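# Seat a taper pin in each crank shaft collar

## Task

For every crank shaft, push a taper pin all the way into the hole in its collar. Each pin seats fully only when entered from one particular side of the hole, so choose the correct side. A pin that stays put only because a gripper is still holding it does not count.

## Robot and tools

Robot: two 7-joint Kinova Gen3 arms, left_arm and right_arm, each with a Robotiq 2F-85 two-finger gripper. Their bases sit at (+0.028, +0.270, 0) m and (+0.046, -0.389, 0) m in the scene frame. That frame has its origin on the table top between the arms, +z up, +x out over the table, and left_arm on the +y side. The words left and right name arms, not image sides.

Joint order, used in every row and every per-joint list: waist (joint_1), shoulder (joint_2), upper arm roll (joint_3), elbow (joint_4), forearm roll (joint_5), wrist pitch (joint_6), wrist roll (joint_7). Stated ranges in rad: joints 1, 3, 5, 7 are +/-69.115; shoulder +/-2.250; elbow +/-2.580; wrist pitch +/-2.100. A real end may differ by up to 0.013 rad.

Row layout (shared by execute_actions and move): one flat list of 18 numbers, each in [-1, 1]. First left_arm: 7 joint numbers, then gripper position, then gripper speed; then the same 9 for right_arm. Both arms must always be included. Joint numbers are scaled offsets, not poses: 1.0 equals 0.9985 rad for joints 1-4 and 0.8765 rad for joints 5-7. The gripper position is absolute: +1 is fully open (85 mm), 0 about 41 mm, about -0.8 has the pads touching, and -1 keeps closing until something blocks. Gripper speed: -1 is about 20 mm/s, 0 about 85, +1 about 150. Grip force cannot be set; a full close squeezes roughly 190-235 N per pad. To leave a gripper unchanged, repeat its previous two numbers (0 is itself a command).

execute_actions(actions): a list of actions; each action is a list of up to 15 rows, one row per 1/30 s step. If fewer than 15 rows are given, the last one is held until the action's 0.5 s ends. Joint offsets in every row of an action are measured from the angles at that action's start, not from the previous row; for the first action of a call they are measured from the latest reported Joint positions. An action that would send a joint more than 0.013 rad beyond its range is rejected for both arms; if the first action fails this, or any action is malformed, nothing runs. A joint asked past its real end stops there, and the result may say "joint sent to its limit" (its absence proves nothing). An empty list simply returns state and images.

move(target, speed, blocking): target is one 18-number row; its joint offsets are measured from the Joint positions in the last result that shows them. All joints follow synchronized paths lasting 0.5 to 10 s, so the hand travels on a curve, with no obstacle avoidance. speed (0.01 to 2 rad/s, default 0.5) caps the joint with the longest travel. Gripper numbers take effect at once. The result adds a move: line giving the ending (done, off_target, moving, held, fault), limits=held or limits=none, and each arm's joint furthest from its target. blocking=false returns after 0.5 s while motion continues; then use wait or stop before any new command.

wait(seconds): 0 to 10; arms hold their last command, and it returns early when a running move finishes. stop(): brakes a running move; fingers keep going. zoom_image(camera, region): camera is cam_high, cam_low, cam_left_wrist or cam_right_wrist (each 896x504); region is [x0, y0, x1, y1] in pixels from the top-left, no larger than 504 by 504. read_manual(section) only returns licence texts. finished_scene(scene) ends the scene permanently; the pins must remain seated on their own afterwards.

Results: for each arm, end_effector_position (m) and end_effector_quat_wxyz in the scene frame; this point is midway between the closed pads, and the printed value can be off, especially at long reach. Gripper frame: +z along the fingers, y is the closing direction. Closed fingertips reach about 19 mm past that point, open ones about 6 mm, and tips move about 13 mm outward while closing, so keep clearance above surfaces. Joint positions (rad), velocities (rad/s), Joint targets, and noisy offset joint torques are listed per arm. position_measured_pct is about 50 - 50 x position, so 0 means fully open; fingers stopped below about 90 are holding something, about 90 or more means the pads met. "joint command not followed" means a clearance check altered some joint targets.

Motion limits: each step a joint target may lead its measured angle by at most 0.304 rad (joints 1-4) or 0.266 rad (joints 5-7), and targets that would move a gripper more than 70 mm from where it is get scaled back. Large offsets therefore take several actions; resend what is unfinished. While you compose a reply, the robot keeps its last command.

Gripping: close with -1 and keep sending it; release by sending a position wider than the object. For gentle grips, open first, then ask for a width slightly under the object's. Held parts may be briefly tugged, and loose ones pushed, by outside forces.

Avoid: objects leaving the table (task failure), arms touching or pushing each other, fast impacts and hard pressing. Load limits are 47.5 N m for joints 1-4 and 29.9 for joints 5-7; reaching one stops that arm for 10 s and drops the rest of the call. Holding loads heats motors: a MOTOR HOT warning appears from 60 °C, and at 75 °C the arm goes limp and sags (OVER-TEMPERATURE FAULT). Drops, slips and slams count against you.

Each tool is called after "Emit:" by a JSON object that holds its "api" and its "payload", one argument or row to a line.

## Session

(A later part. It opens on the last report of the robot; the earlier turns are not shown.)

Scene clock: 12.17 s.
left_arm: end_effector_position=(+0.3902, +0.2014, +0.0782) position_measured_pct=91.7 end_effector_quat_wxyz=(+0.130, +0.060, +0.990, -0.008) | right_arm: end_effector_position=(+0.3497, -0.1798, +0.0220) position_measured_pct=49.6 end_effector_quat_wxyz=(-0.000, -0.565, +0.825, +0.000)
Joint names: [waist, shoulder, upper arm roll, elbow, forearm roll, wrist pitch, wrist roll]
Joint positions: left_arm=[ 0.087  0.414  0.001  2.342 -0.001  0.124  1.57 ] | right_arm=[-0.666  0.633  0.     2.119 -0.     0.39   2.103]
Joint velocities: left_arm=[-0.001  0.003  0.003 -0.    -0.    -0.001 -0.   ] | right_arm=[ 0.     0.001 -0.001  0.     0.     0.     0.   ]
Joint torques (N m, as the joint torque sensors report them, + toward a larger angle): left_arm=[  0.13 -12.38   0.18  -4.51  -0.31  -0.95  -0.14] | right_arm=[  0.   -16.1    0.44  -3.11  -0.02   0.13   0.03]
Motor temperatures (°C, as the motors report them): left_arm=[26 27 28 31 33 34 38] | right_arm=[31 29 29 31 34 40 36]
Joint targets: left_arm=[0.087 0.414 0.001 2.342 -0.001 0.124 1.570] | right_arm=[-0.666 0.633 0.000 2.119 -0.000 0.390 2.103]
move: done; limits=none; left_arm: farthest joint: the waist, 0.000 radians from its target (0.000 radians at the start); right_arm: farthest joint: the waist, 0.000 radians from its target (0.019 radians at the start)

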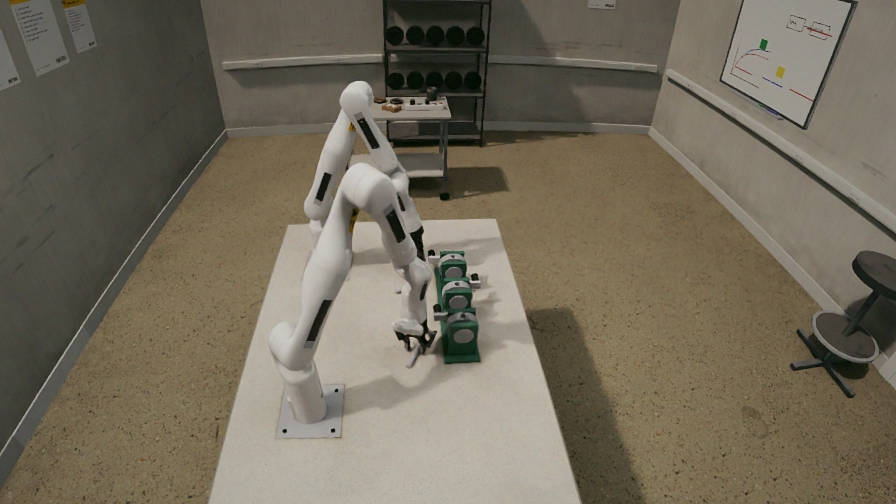

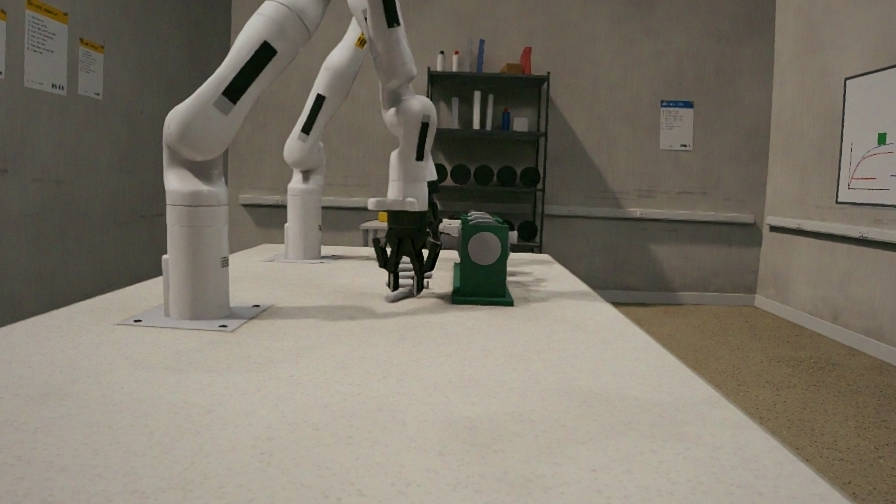

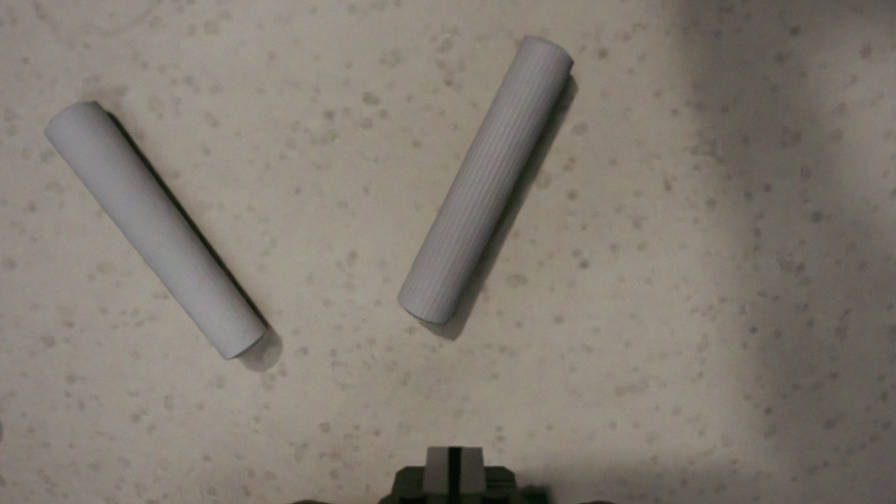

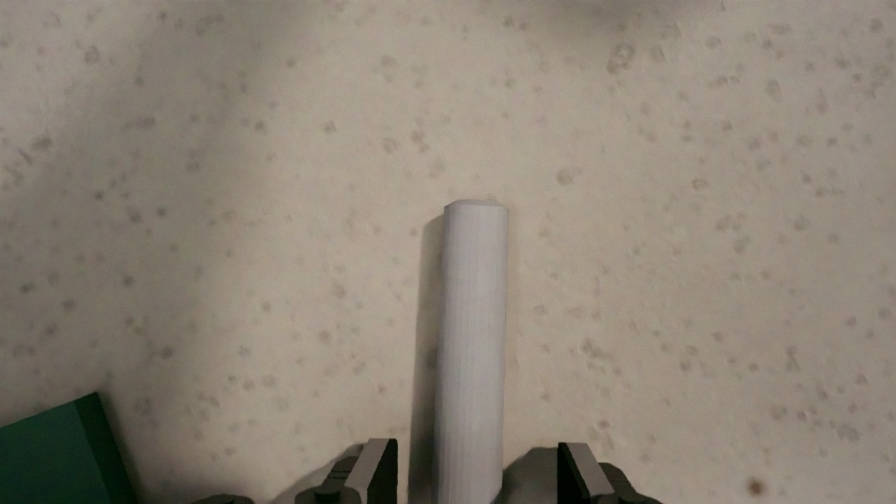

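Emit:
{"api": "move", "payload": {
  "target": [0,0.0644,0,0.2138,0,-0.616,0,-1,1, 0,0,0,0,0,0,0,-1,0.5],
  "speed": 0.6
}}

Emit:
{"api": "move", "payload": {
  "target": [-0.005,-0.1871,0,-0.102,0,0.3293,0,-1,1, 0,-0.2262,0,-0.0868,0,0.356,-0.3,-1,0.5],
  "speed": 0.3
}}

Scene clock: 33.37 s.
left_arm: end_effector_position=(+0.4053, +0.1995, +0.0765) position_measured_pct=91.7 end_effector_quat_wxyz=(+0.259, +0.058, +0.964, -0.016) | right_arm: end_effector_position=(+0.3498, -0.1798, +0.0224) position_measured_pct=77.4 end_effector_quat_wxyz=(+0.000, -0.565, +0.825, -0.000)
Joint names: [waist, shoulder, upper arm roll, elbow, forearm roll, wrist pitch, wrist roll]
Joint positions: left_arm=[ 0.087  0.478  0.001  2.556 -0.001 -0.416  1.57 ] | right_arm=[-0.666  0.632  0.     2.119 -0.     0.391  2.103]
Joint velocities: left_arm=[-0.     0.002 -0.003  0.001  0.    -0.001 -0.   ] | right_arm=[ 0.     0.     0.001  0.002  0.    -0.     0.   ]
Joint torques (N m, as the joint torque sensors report them, + toward a larger angle): left_arm=[ -0.31 -12.47   0.02  -2.66  -0.28  -1.62  -0.37] | right_arm=[ -0.27 -14.98   0.27  -3.04   0.08  -0.12  -0.04]
Motor temperatures (°C, as the motors report them): left_arm=[26 27 28 31 33 34 38] | right_arm=[31 29 29 31 34 40 36]
Joint targets: left_arm=[0.087 0.478 0.001 2.556 -0.001 -0.416 1.570] | right_arm=[-0.666 0.633 0.000 2.119 -0.000 0.390 2.103]
move: done; limits=none; left_arm: farthest joint: the shoulder, 0.001 radians from its target (0.064 radians at the start); right_arm: farthest joint: the shoulder, 0.001 radians from its target (0.000 radians at the start)

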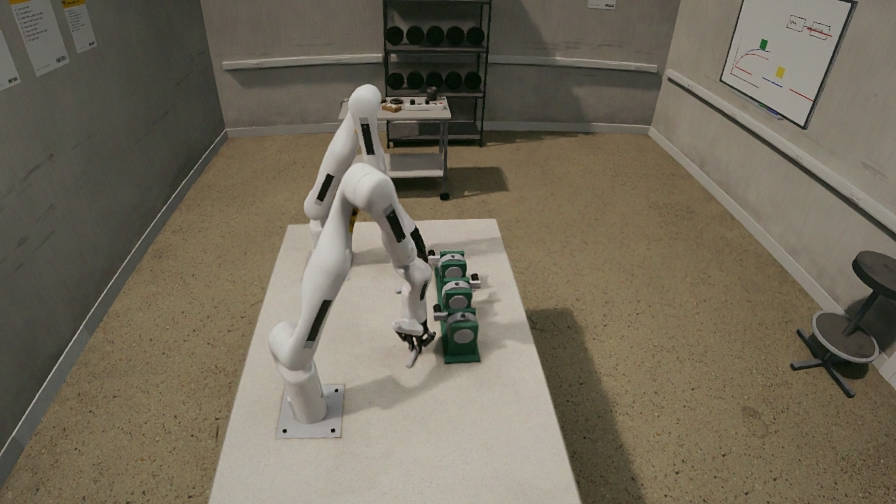

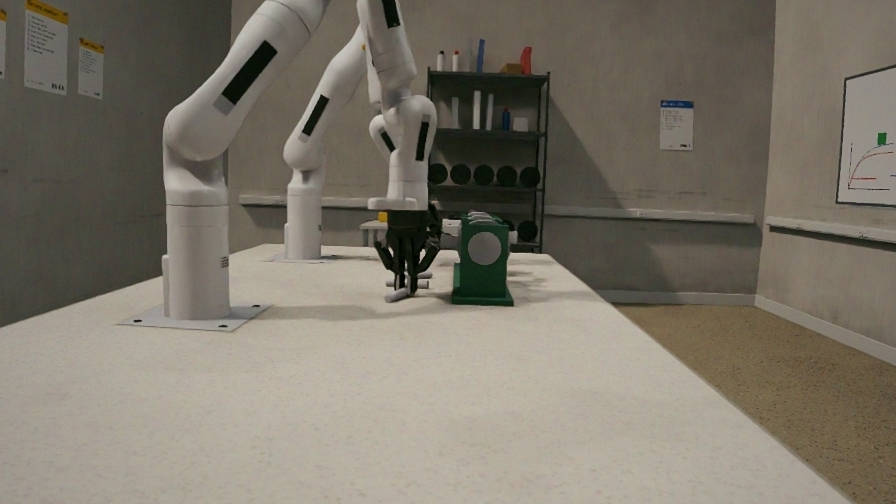

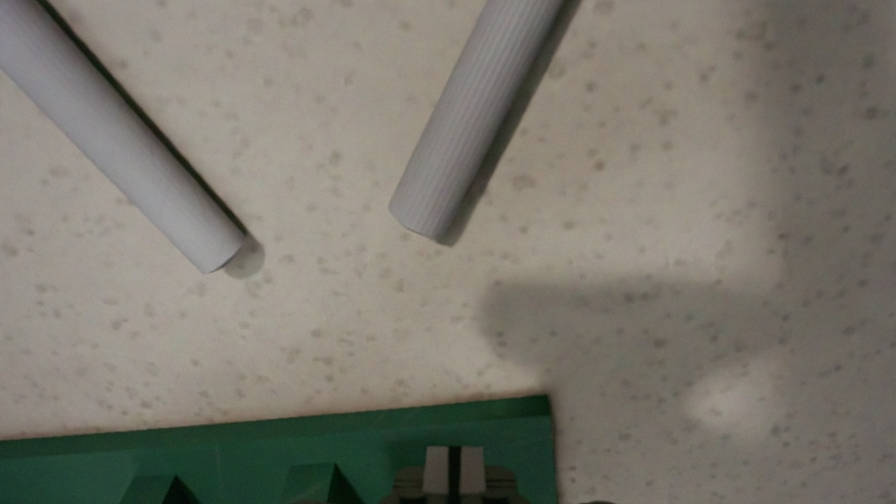

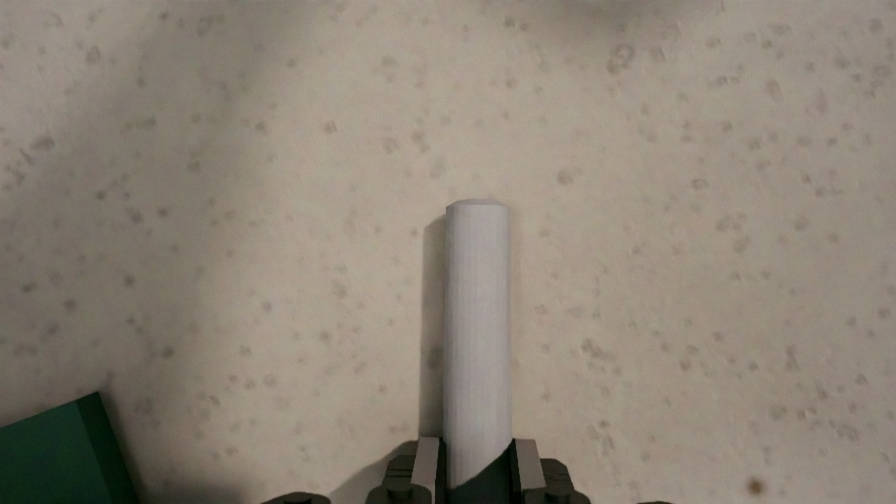

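Scene clock: 34.83 s.
left_arm: end_effector_position=(+0.4178, +0.1996, +0.1266) position_measured_pct=91.7 end_effector_quat_wxyz=(+0.255, +0.056, +0.965, -0.015) | right_arm: end_effector_position=(+0.3508, -0.1790, +0.1202) position_measured_pct=77.4 end_effector_quat_wxyz=(+0.000, -0.452, +0.892, +0.000)
Joint names: [waist, shoulder, upper arm roll, elbow, forearm roll, wrist pitch, wrist roll]
Joint positions: left_arm=[ 0.082  0.293  0.001  2.457 -0.001 -0.125  1.57 ] | right_arm=[-0.666  0.406  0.     2.032 -0.     0.703  1.84 ]
Joint velocities: left_arm=[-0.001 -0.002  0.001  0.     0.     0.     0.   ] | right_arm=[-0.    -0.003 -0.001 -0.001  0.    -0.     0.   ]
Joint torques (N m, as the joint torque sensors report them, + toward a larger angle): left_arm=[ -1.09 -12.26  -0.47  -7.53   0.1   -2.76  -0.13] | right_arm=[ -0.31 -15.06   0.08  -5.51   0.3    0.27   0.02]
Motor temperatures (°C, as the motors report them): left_arm=[26 27 28 31 33 34 38] | right_arm=[31 29 29 31 34 40 36]
Joint targets: left_arm=[0.082 0.291 0.001 2.454 -0.001 -0.128 1.570] | right_arm=[-0.666 0.406 0.000 2.032 -0.000 0.703 1.840]
move: done; limits=none; left_arm: farthest joint: the elbow, 0.003 radians from its target (0.102 radians at the start); right_arm: farthest joint: the waist, 0.000 radians from its target (0.000 radians at the start)

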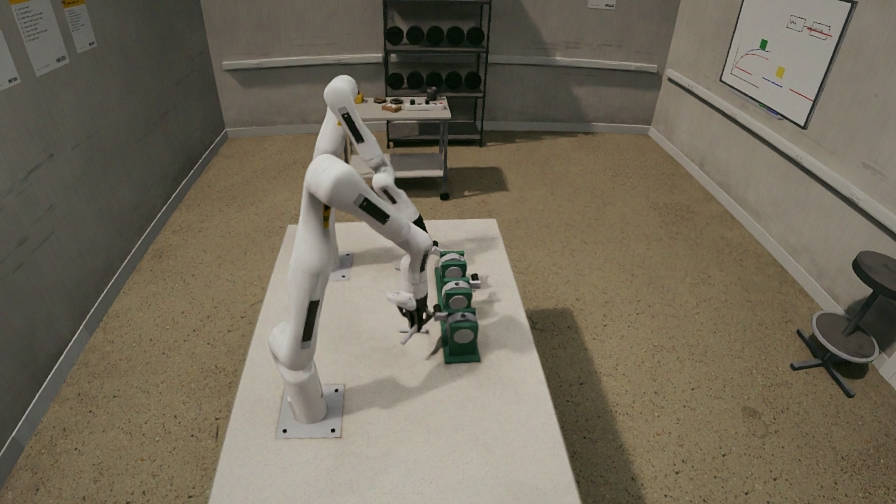

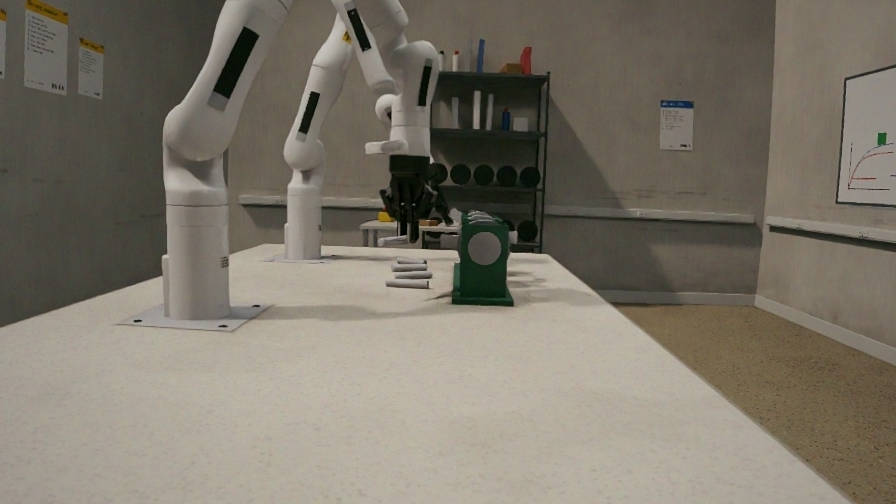

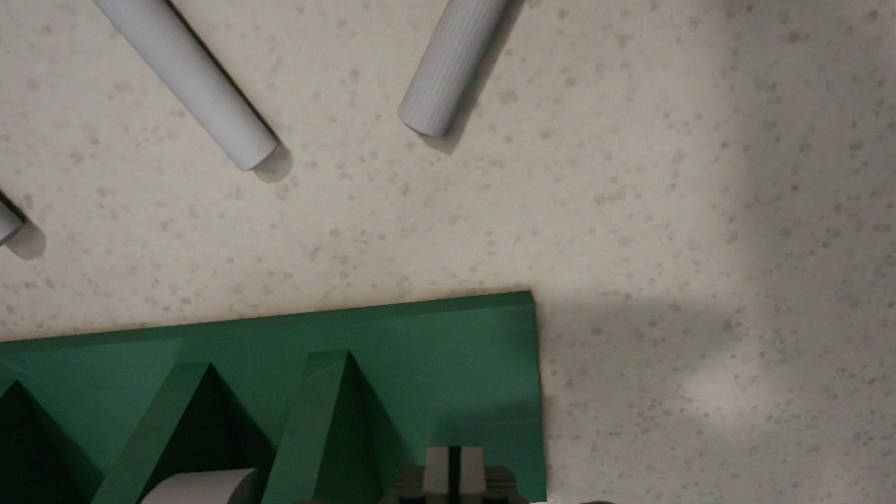

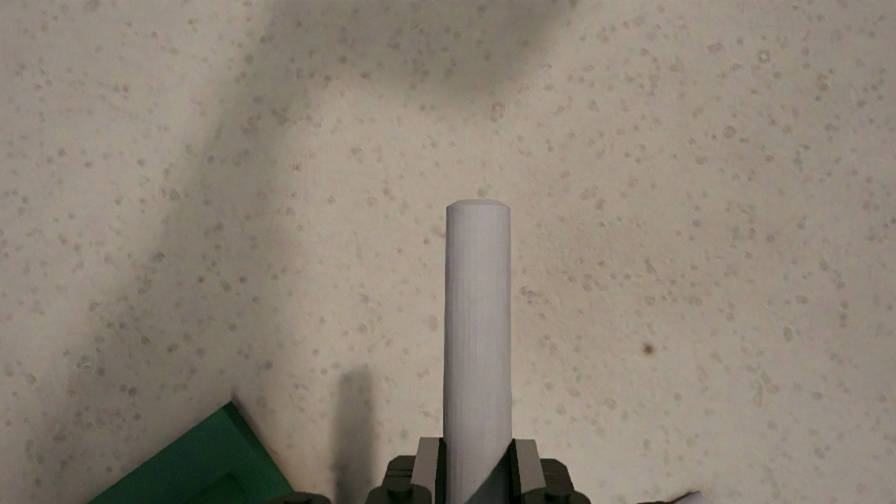

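Emit:
{"api": "move", "payload": {
  "target": [-0.01,0.0093,0,-0.3525,0,0.582,0,-1,1, 0,-0.2564,0,0,0,-0.346,-0.307,-1,0.5],
  "speed": 0.4
}}

Emit:
{"api": "move", "payload": {
  "target": [-0.012,0.2743,0,-0.556,0,0.72,0,-1,1, -0.052,0.2,0,0.168,0,-0.97,0,-1,0.5],
  "speed": 0.55
}}

Scene clock: 37.60 s.
left_arm: end_effector_position=(+0.4639, +0.1990, +0.1598) position_measured_pct=91.7 end_effector_quat_wxyz=(+0.172, +0.052, +0.984, -0.009) | right_arm: end_effector_position=(+0.4419, -0.1071, +0.2563) position_measured_pct=77.4 end_effector_quat_wxyz=(+0.261, -0.315, +0.908, +0.091)
Joint names: [waist, shoulder, upper arm roll, elbow, forearm roll, wrist pitch, wrist roll]
Joint positions: left_arm=[ 0.072  0.303  0.001  2.107 -0.001  0.386  1.57 ] | right_arm=[-0.666  0.151  0.     2.032 -0.     0.399  1.571]
Joint velocities: left_arm=[ 0.    -0.     0.001 -0.    -0.    -0.    -0.   ] | right_arm=[-0.    -0.002 -0.    -0.001 -0.    -0.     0.   ]
Joint torques (N m, as the joint torque sensors report them, + toward a larger angle): left_arm=[ -0.32 -14.51   0.05  -8.5    0.11  -1.94  -0.2 ] | right_arm=[ -0.35 -13.09   0.17  -9.52   0.26  -1.55  -0.17]
Motor temperatures (°C, as the motors report them): left_arm=[26 27 28 31 33 34 38] | right_arm=[31 29 29 31 34 40 36]
Joint targets: left_arm=[0.072 0.302 0.001 2.105 -0.001 0.385 1.570] | right_arm=[-0.666 0.150 0.000 2.032 -0.000 0.399 1.571]
move: done; limits=none; left_arm: farthest joint: the elbow, 0.002 radians from its target (0.352 radians at the start); right_arm: farthest joint: the shoulder, 0.001 radians from its target (0.256 radians at the start)

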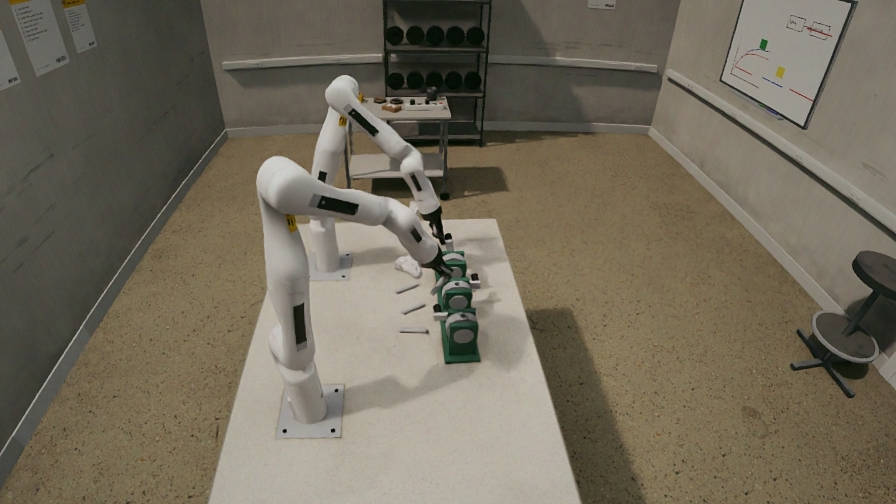

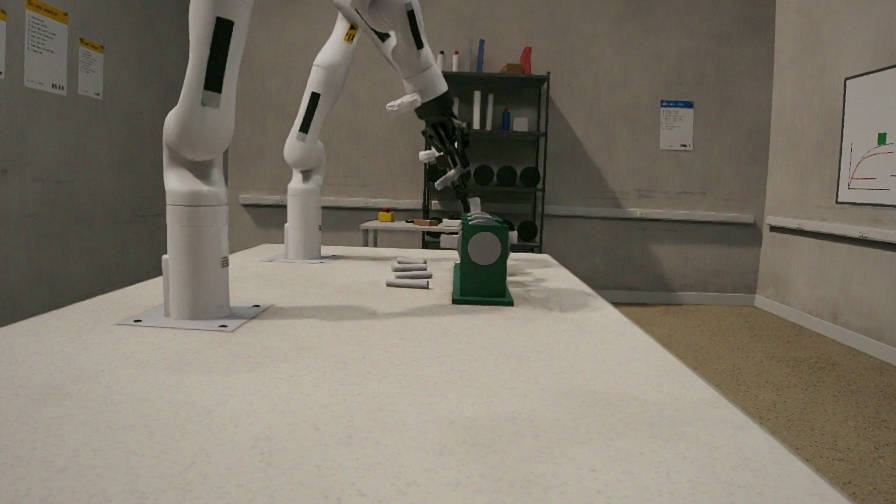

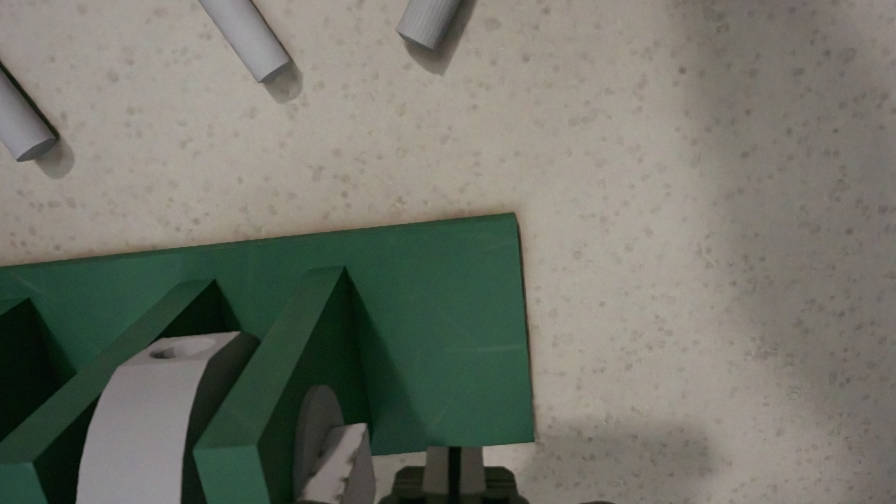

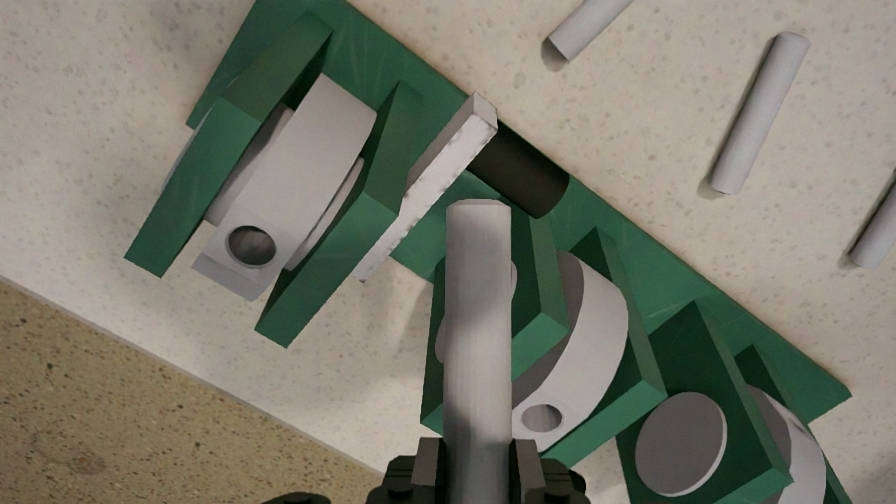

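Scene clock: 39.57 s.
left_arm: end_effector_position=(+0.5176, +0.1991, +0.1599) position_measured_pct=91.7 end_effector_quat_wxyz=(-0.003, +0.047, +0.999, +0.000) | right_arm: end_effector_position=(+0.5040, -0.0191, +0.2621) position_measured_pct=77.4 end_effector_quat_wxyz=(+0.466, -0.306, +0.812, +0.176)
Joint names: [waist, shoulder, upper arm roll, elbow, forearm roll, wrist pitch, wrist roll]
Joint positions: left_arm=[ 0.06   0.576  0.001  1.552 -0.     1.018  1.57 ] | right_arm=[-0.718  0.35   0.     2.2   -0.    -0.451  1.571]
Joint velocities: left_arm=[-0.     0.003 -0.001 -0.     0.     0.002  0.   ] | right_arm=[-0.001  0.002  0.    -0.001  0.    -0.     0.   ]
Joint torques (N m, as the joint torque sensors report them, + toward a larger angle): left_arm=[ -1.04 -19.61  -0.37  -8.56  -0.14  -0.45  -0.15] | right_arm=[  0.01 -16.16   0.49  -7.94  -0.33  -2.84  -0.08]
Motor temperatures (°C, as the motors report them): left_arm=[26 27 28 31 33 34 38] | right_arm=[31 29 29 31 34 40 36]
Joint targets: left_arm=[0.060 0.577 0.001 1.551 -0.001 1.017 1.570] | right_arm=[-0.718 0.350 0.000 2.200 -0.000 -0.451 1.571]
move: done; limits=none; left_arm: farthest joint: the shoulder, 0.001 radians from its target (0.274 radians at the start); right_arm: farthest joint: the shoulder, 0.001 radians from its target (0.200 radians at the start)

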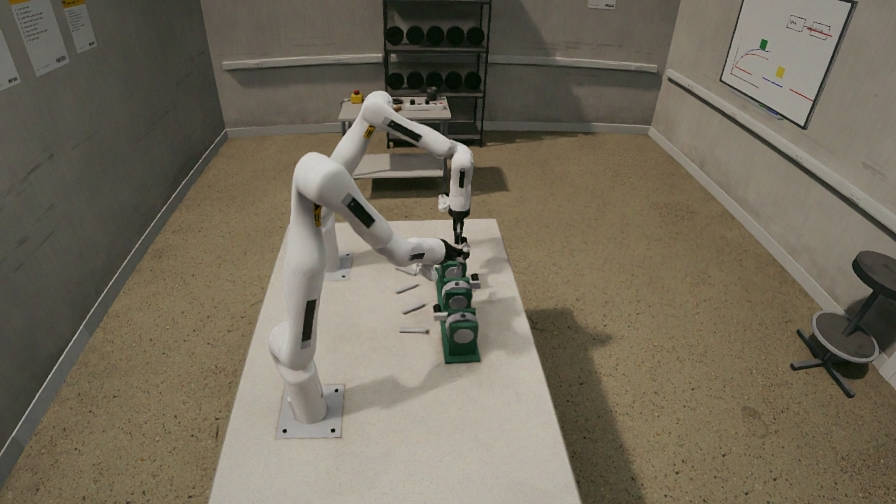

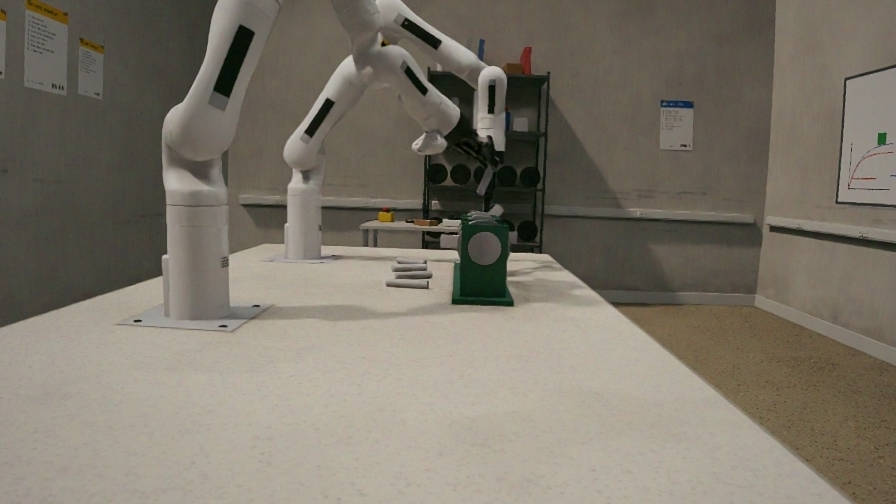

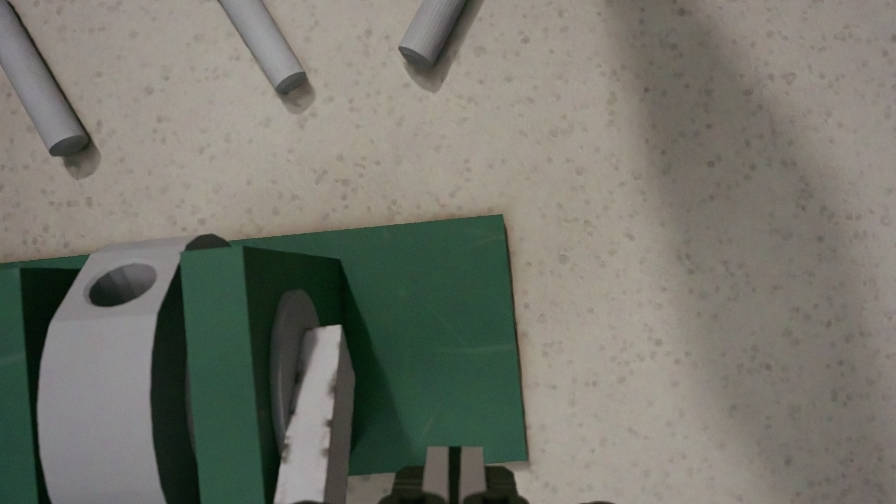

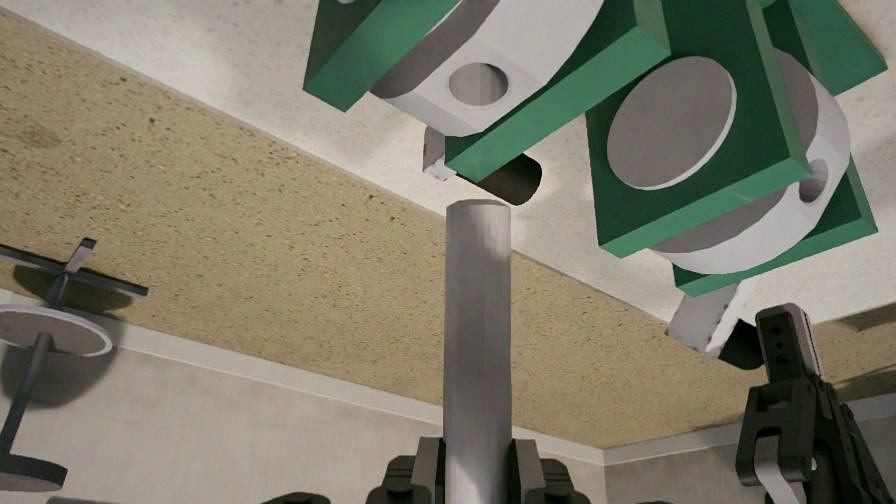

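Emit:
{"api": "move", "payload": {
  "target": [0,-0.0306,0,-0.042,0,0.0776,0,-1,1, 0,0.1,0,0.06,0,-0.5,0,-1,0.5],
  "speed": 0.7
}}

Emit:
{"api": "move", "payload": {
  "target": [-0.003,0.0424,0,-0.0762,0,0.0386,0,-1,1, 0,0.2,0,0.12,0,-0.567,0,-1,0.5],
  "speed": 0.7
}}

Emit:
{"api": "move", "payload": {
  "target": [0,0.0852,0,0.05,0,-0.154,0,-1,1, 0,0.308,0,0.1175,0,-0.567,0,-1,0.5],
  "speed": 0.45
}}

Scene clock: 41.20 s.
left_arm: end_effector_position=(+0.5195, +0.1989, +0.1865) position_measured_pct=91.7 end_effector_quat_wxyz=(-0.000, +0.047, +0.999, -0.000) | right_arm: end_effector_position=(+0.5249, -0.0008, +0.3013) position_measured_pct=77.4 end_effector_quat_wxyz=(+0.574, -0.278, +0.739, +0.216)
Joint names: [waist, shoulder, upper arm roll, elbow, forearm roll, wrist pitch, wrist roll]
Joint positions: left_arm=[ 0.06   0.546  0.001  1.51  -0.     1.086  1.57 ] | right_arm=[-0.718  0.45   0.     2.26  -0.    -0.889  1.571]
Joint velocities: left_arm=[-0.    -0.     0.001  0.     0.     0.    -0.   ] | right_arm=[ 0.     0.004  0.     0.002  0.    -0.    -0.   ]
Joint torques (N m, as the joint torque sensors report them, + toward a larger angle): left_arm=[  0.07 -18.88   0.28  -8.14  -0.18   0.09  -0.37] | right_arm=[ -0.15 -16.69   0.54  -7.    -0.02  -3.1   -0.04]
Motor temperatures (°C, as the motors report them): left_arm=[26 27 28 31 33 34 38] | right_arm=[31 29 29 31 34 40 36]
Joint targets: left_arm=[0.060 0.546 0.001 1.510 -0.000 1.086 1.570] | right_arm=[-0.718 0.450 0.000 2.260 -0.000 -0.889 1.571]
move: done; limits=none; left_arm: farthest joint: the waist, 0.000 radians from its target (0.000 radians at the start); right_arm: farthest joint: the waist, 0.000 radians from its target (0.000 radians at the start)

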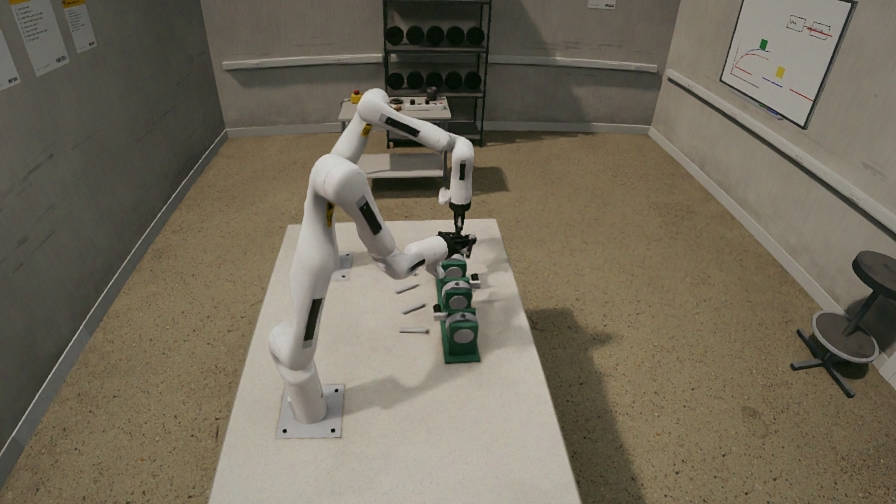

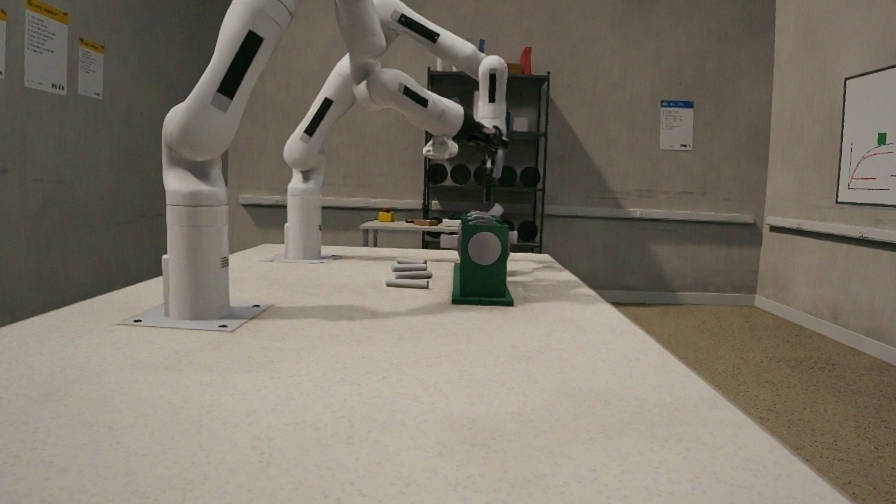

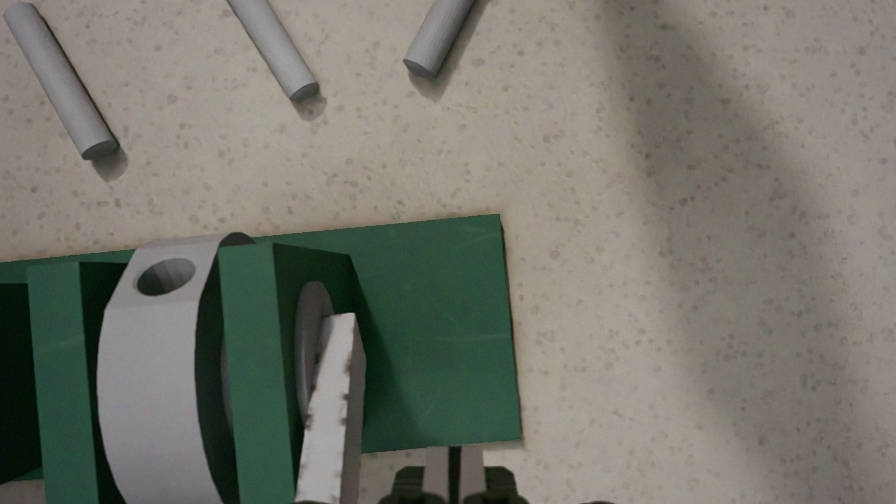

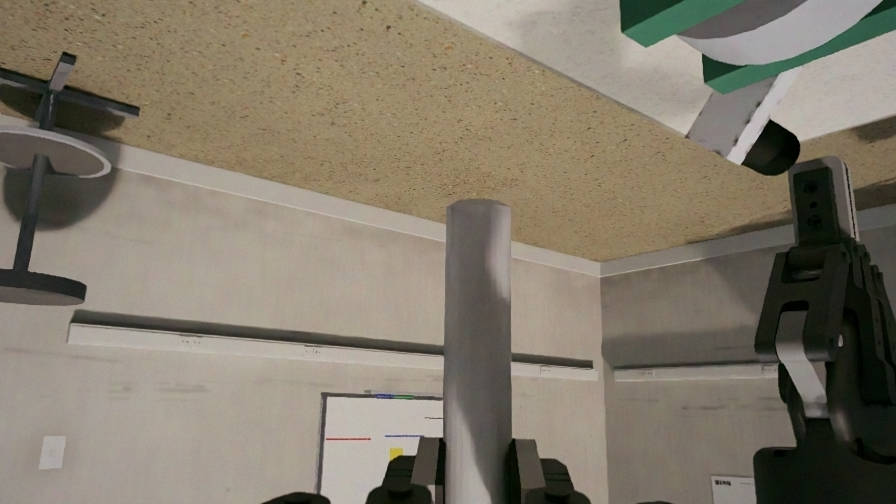

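Scene clock: 42.43 s.
left_arm: end_effector_position=(+0.5394, +0.1986, +0.1864) position_measured_pct=91.7 end_effector_quat_wxyz=(-0.000, +0.046, +0.999, -0.000) | right_arm: end_effector_position=(+0.5129, -0.0114, +0.2852) position_measured_pct=77.4 end_effector_quat_wxyz=(+0.637, -0.258, +0.685, +0.240)
Joint names: [waist, shoulder, upper arm roll, elbow, forearm roll, wrist pitch, wrist roll]
Joint positions: left_arm=[ 0.057  0.588  0.001  1.434 -0.     1.12   1.57 ] | right_arm=[-0.718  0.649  0.     2.38  -0.    -1.386  1.571]
Joint velocities: left_arm=[ 0.001  0.     0.001  0.     0.    -0.     0.   ] | right_arm=[-0.     0.002 -0.002 -0.002 -0.    -0.     0.   ]
Joint torques (N m, as the joint torque sensors report them, + toward a larger angle): left_arm=[ -0.07 -20.26   0.15  -8.58   0.14  -0.03  -0.14] | right_arm=[  0.11 -17.91   0.48  -4.2   -0.04  -3.21  -0.02]
Motor temperatures (°C, as the motors report them): left_arm=[26 27 28 31 33 34 38] | right_arm=[31 29 29 31 34 40 36]
Joint targets: left_arm=[0.057 0.588 0.001 1.434 -0.000 1.120 1.570] | right_arm=[-0.718 0.649 0.000 2.380 -0.000 -1.386 1.571]
move: done; limits=none; left_arm: farthest joint: the waist, 0.000 radians from its target (0.003 radians at the start); right_arm: farthest joint: the shoulder, 0.001 radians from its target (0.200 radians at the start)

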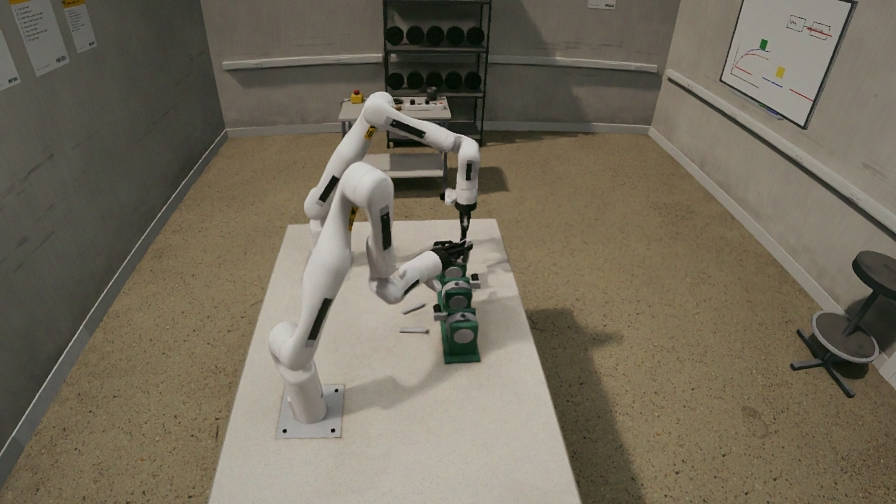

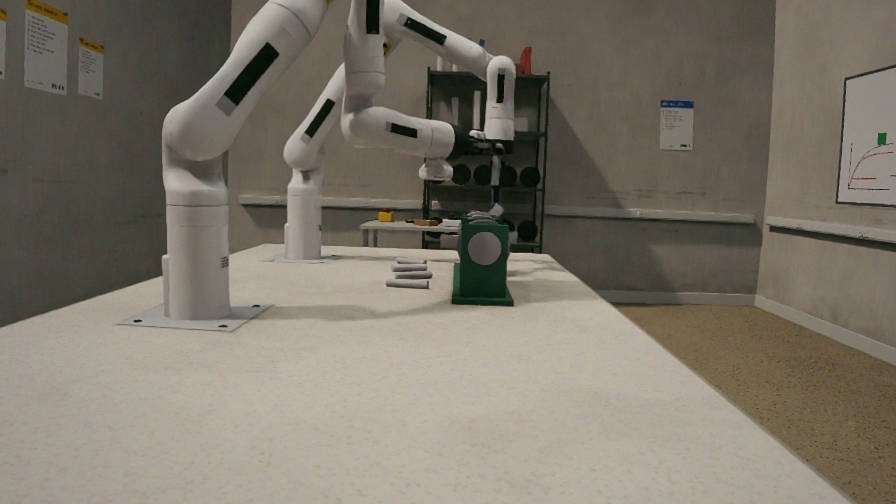

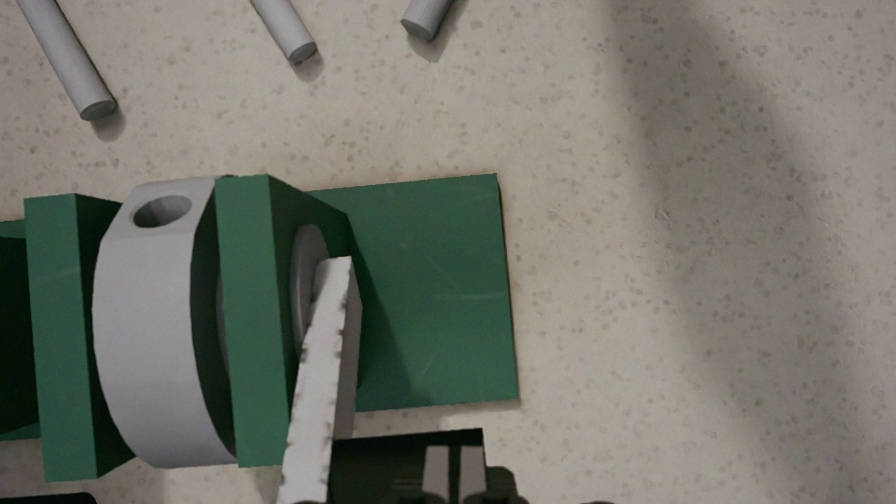

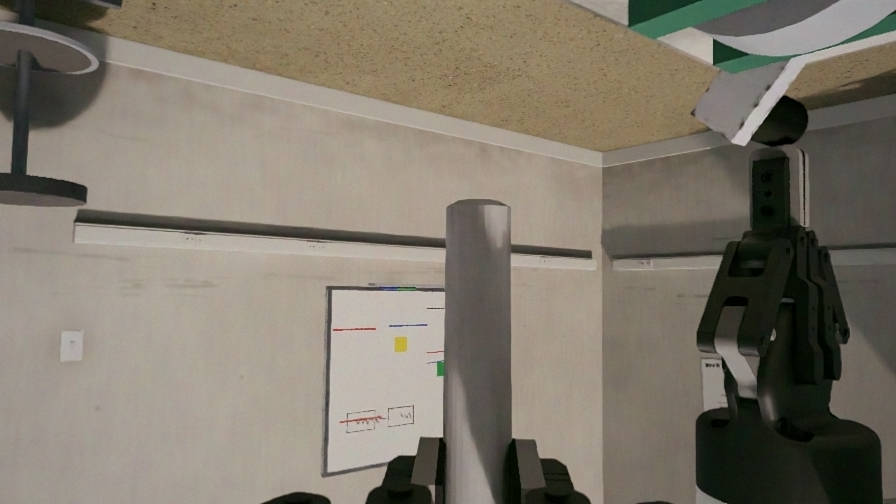

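Scene clock: 44.00 s.
left_arm: end_effector_position=(+0.5472, +0.1980, +0.1287) position_measured_pct=91.7 end_effector_quat_wxyz=(-0.000, +0.046, +0.999, -0.000) | right_arm: end_effector_position=(+0.4817, -0.0388, +0.2283) position_measured_pct=77.4 end_effector_quat_wxyz=(+0.662, -0.249, +0.662, +0.249)
Joint names: [waist, shoulder, upper arm roll, elbow, forearm roll, wrist pitch, wrist roll]
Joint positions: left_arm=[ 0.057  0.673  0.001  1.484 -0.001  0.985  1.57 ] | right_arm=[-0.718  0.956  0.     2.497 -0.    -1.883  1.571]
Joint velocities: left_arm=[0.    0.001 0.    0.    0.    0.    0.   ] | right_arm=[ 0.     0.003 -0.001  0.001 -0.     0.001  0.   ]
Joint torques (N m, as the joint torque sensors report them, + toward a larger angle): left_arm=[  0.25 -20.52   0.02  -7.73   0.1   -0.07  -0.16] | right_arm=[ -0.39 -18.35   0.82  -0.07   0.32  -3.15  -0.27]
Motor temperatures (°C, as the motors report them): left_arm=[26 27 28 31 33 34 38] | right_arm=[31 29 29 31 34 40 36]
Joint targets: left_arm=[0.057 0.673 0.001 1.484 -0.000 0.985 1.570] | right_arm=[-0.718 0.957 0.000 2.497 -0.000 -1.883 1.571]
move: done; limits=none; left_arm: farthest joint: the forearm roll, 0.001 radians from its target (0.000 radians at the start); right_arm: farthest joint: the waist, 0.000 radians from its target (0.000 radians at the start)

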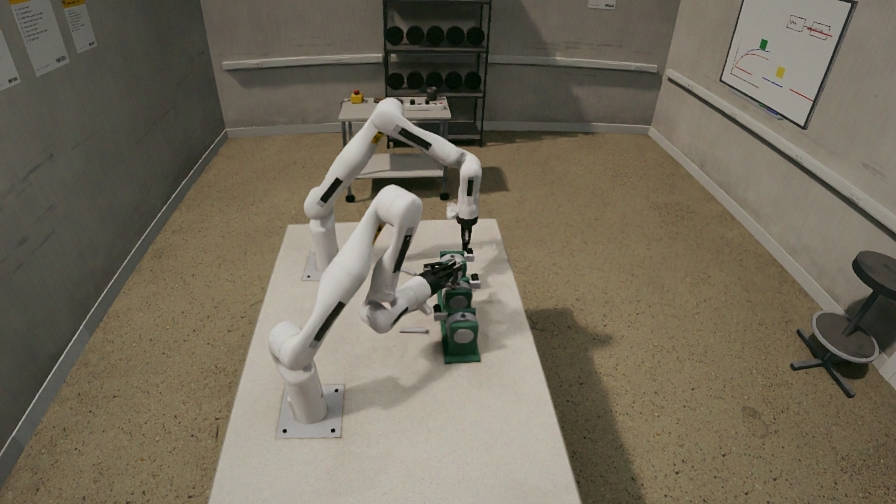

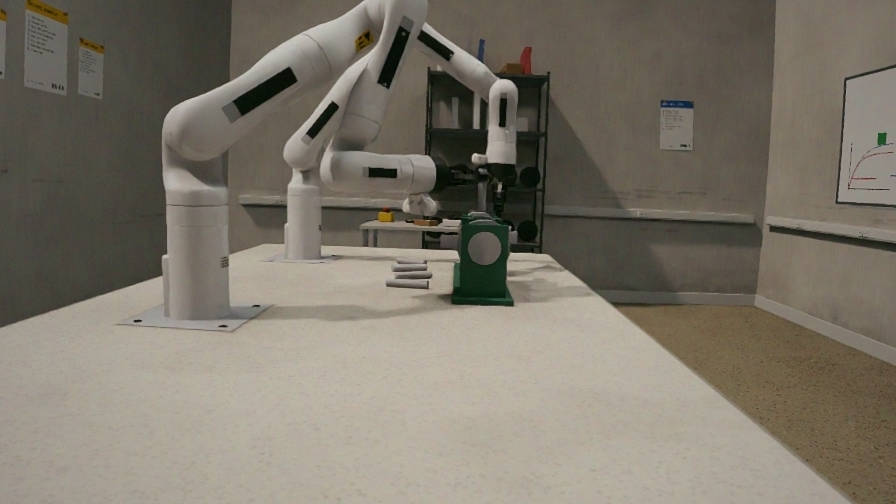

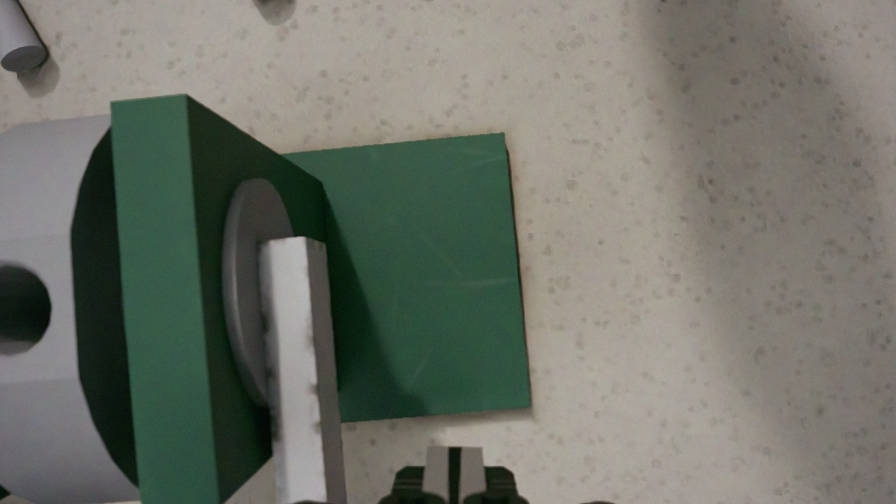

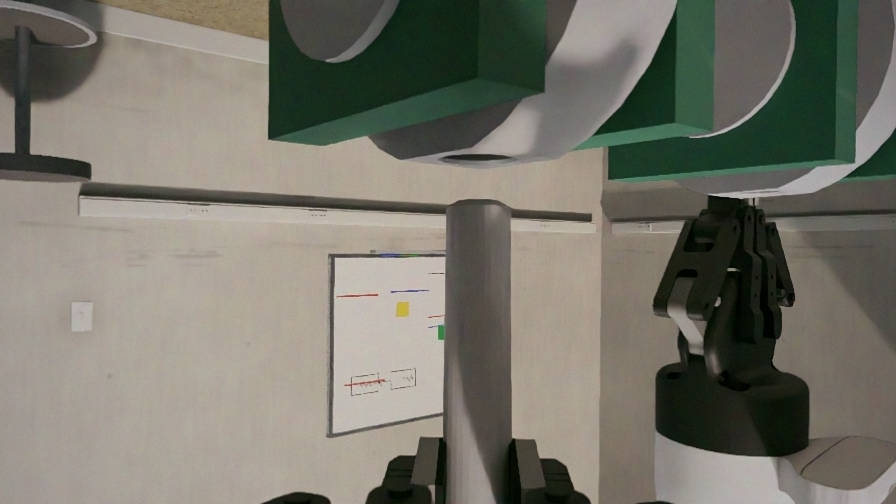

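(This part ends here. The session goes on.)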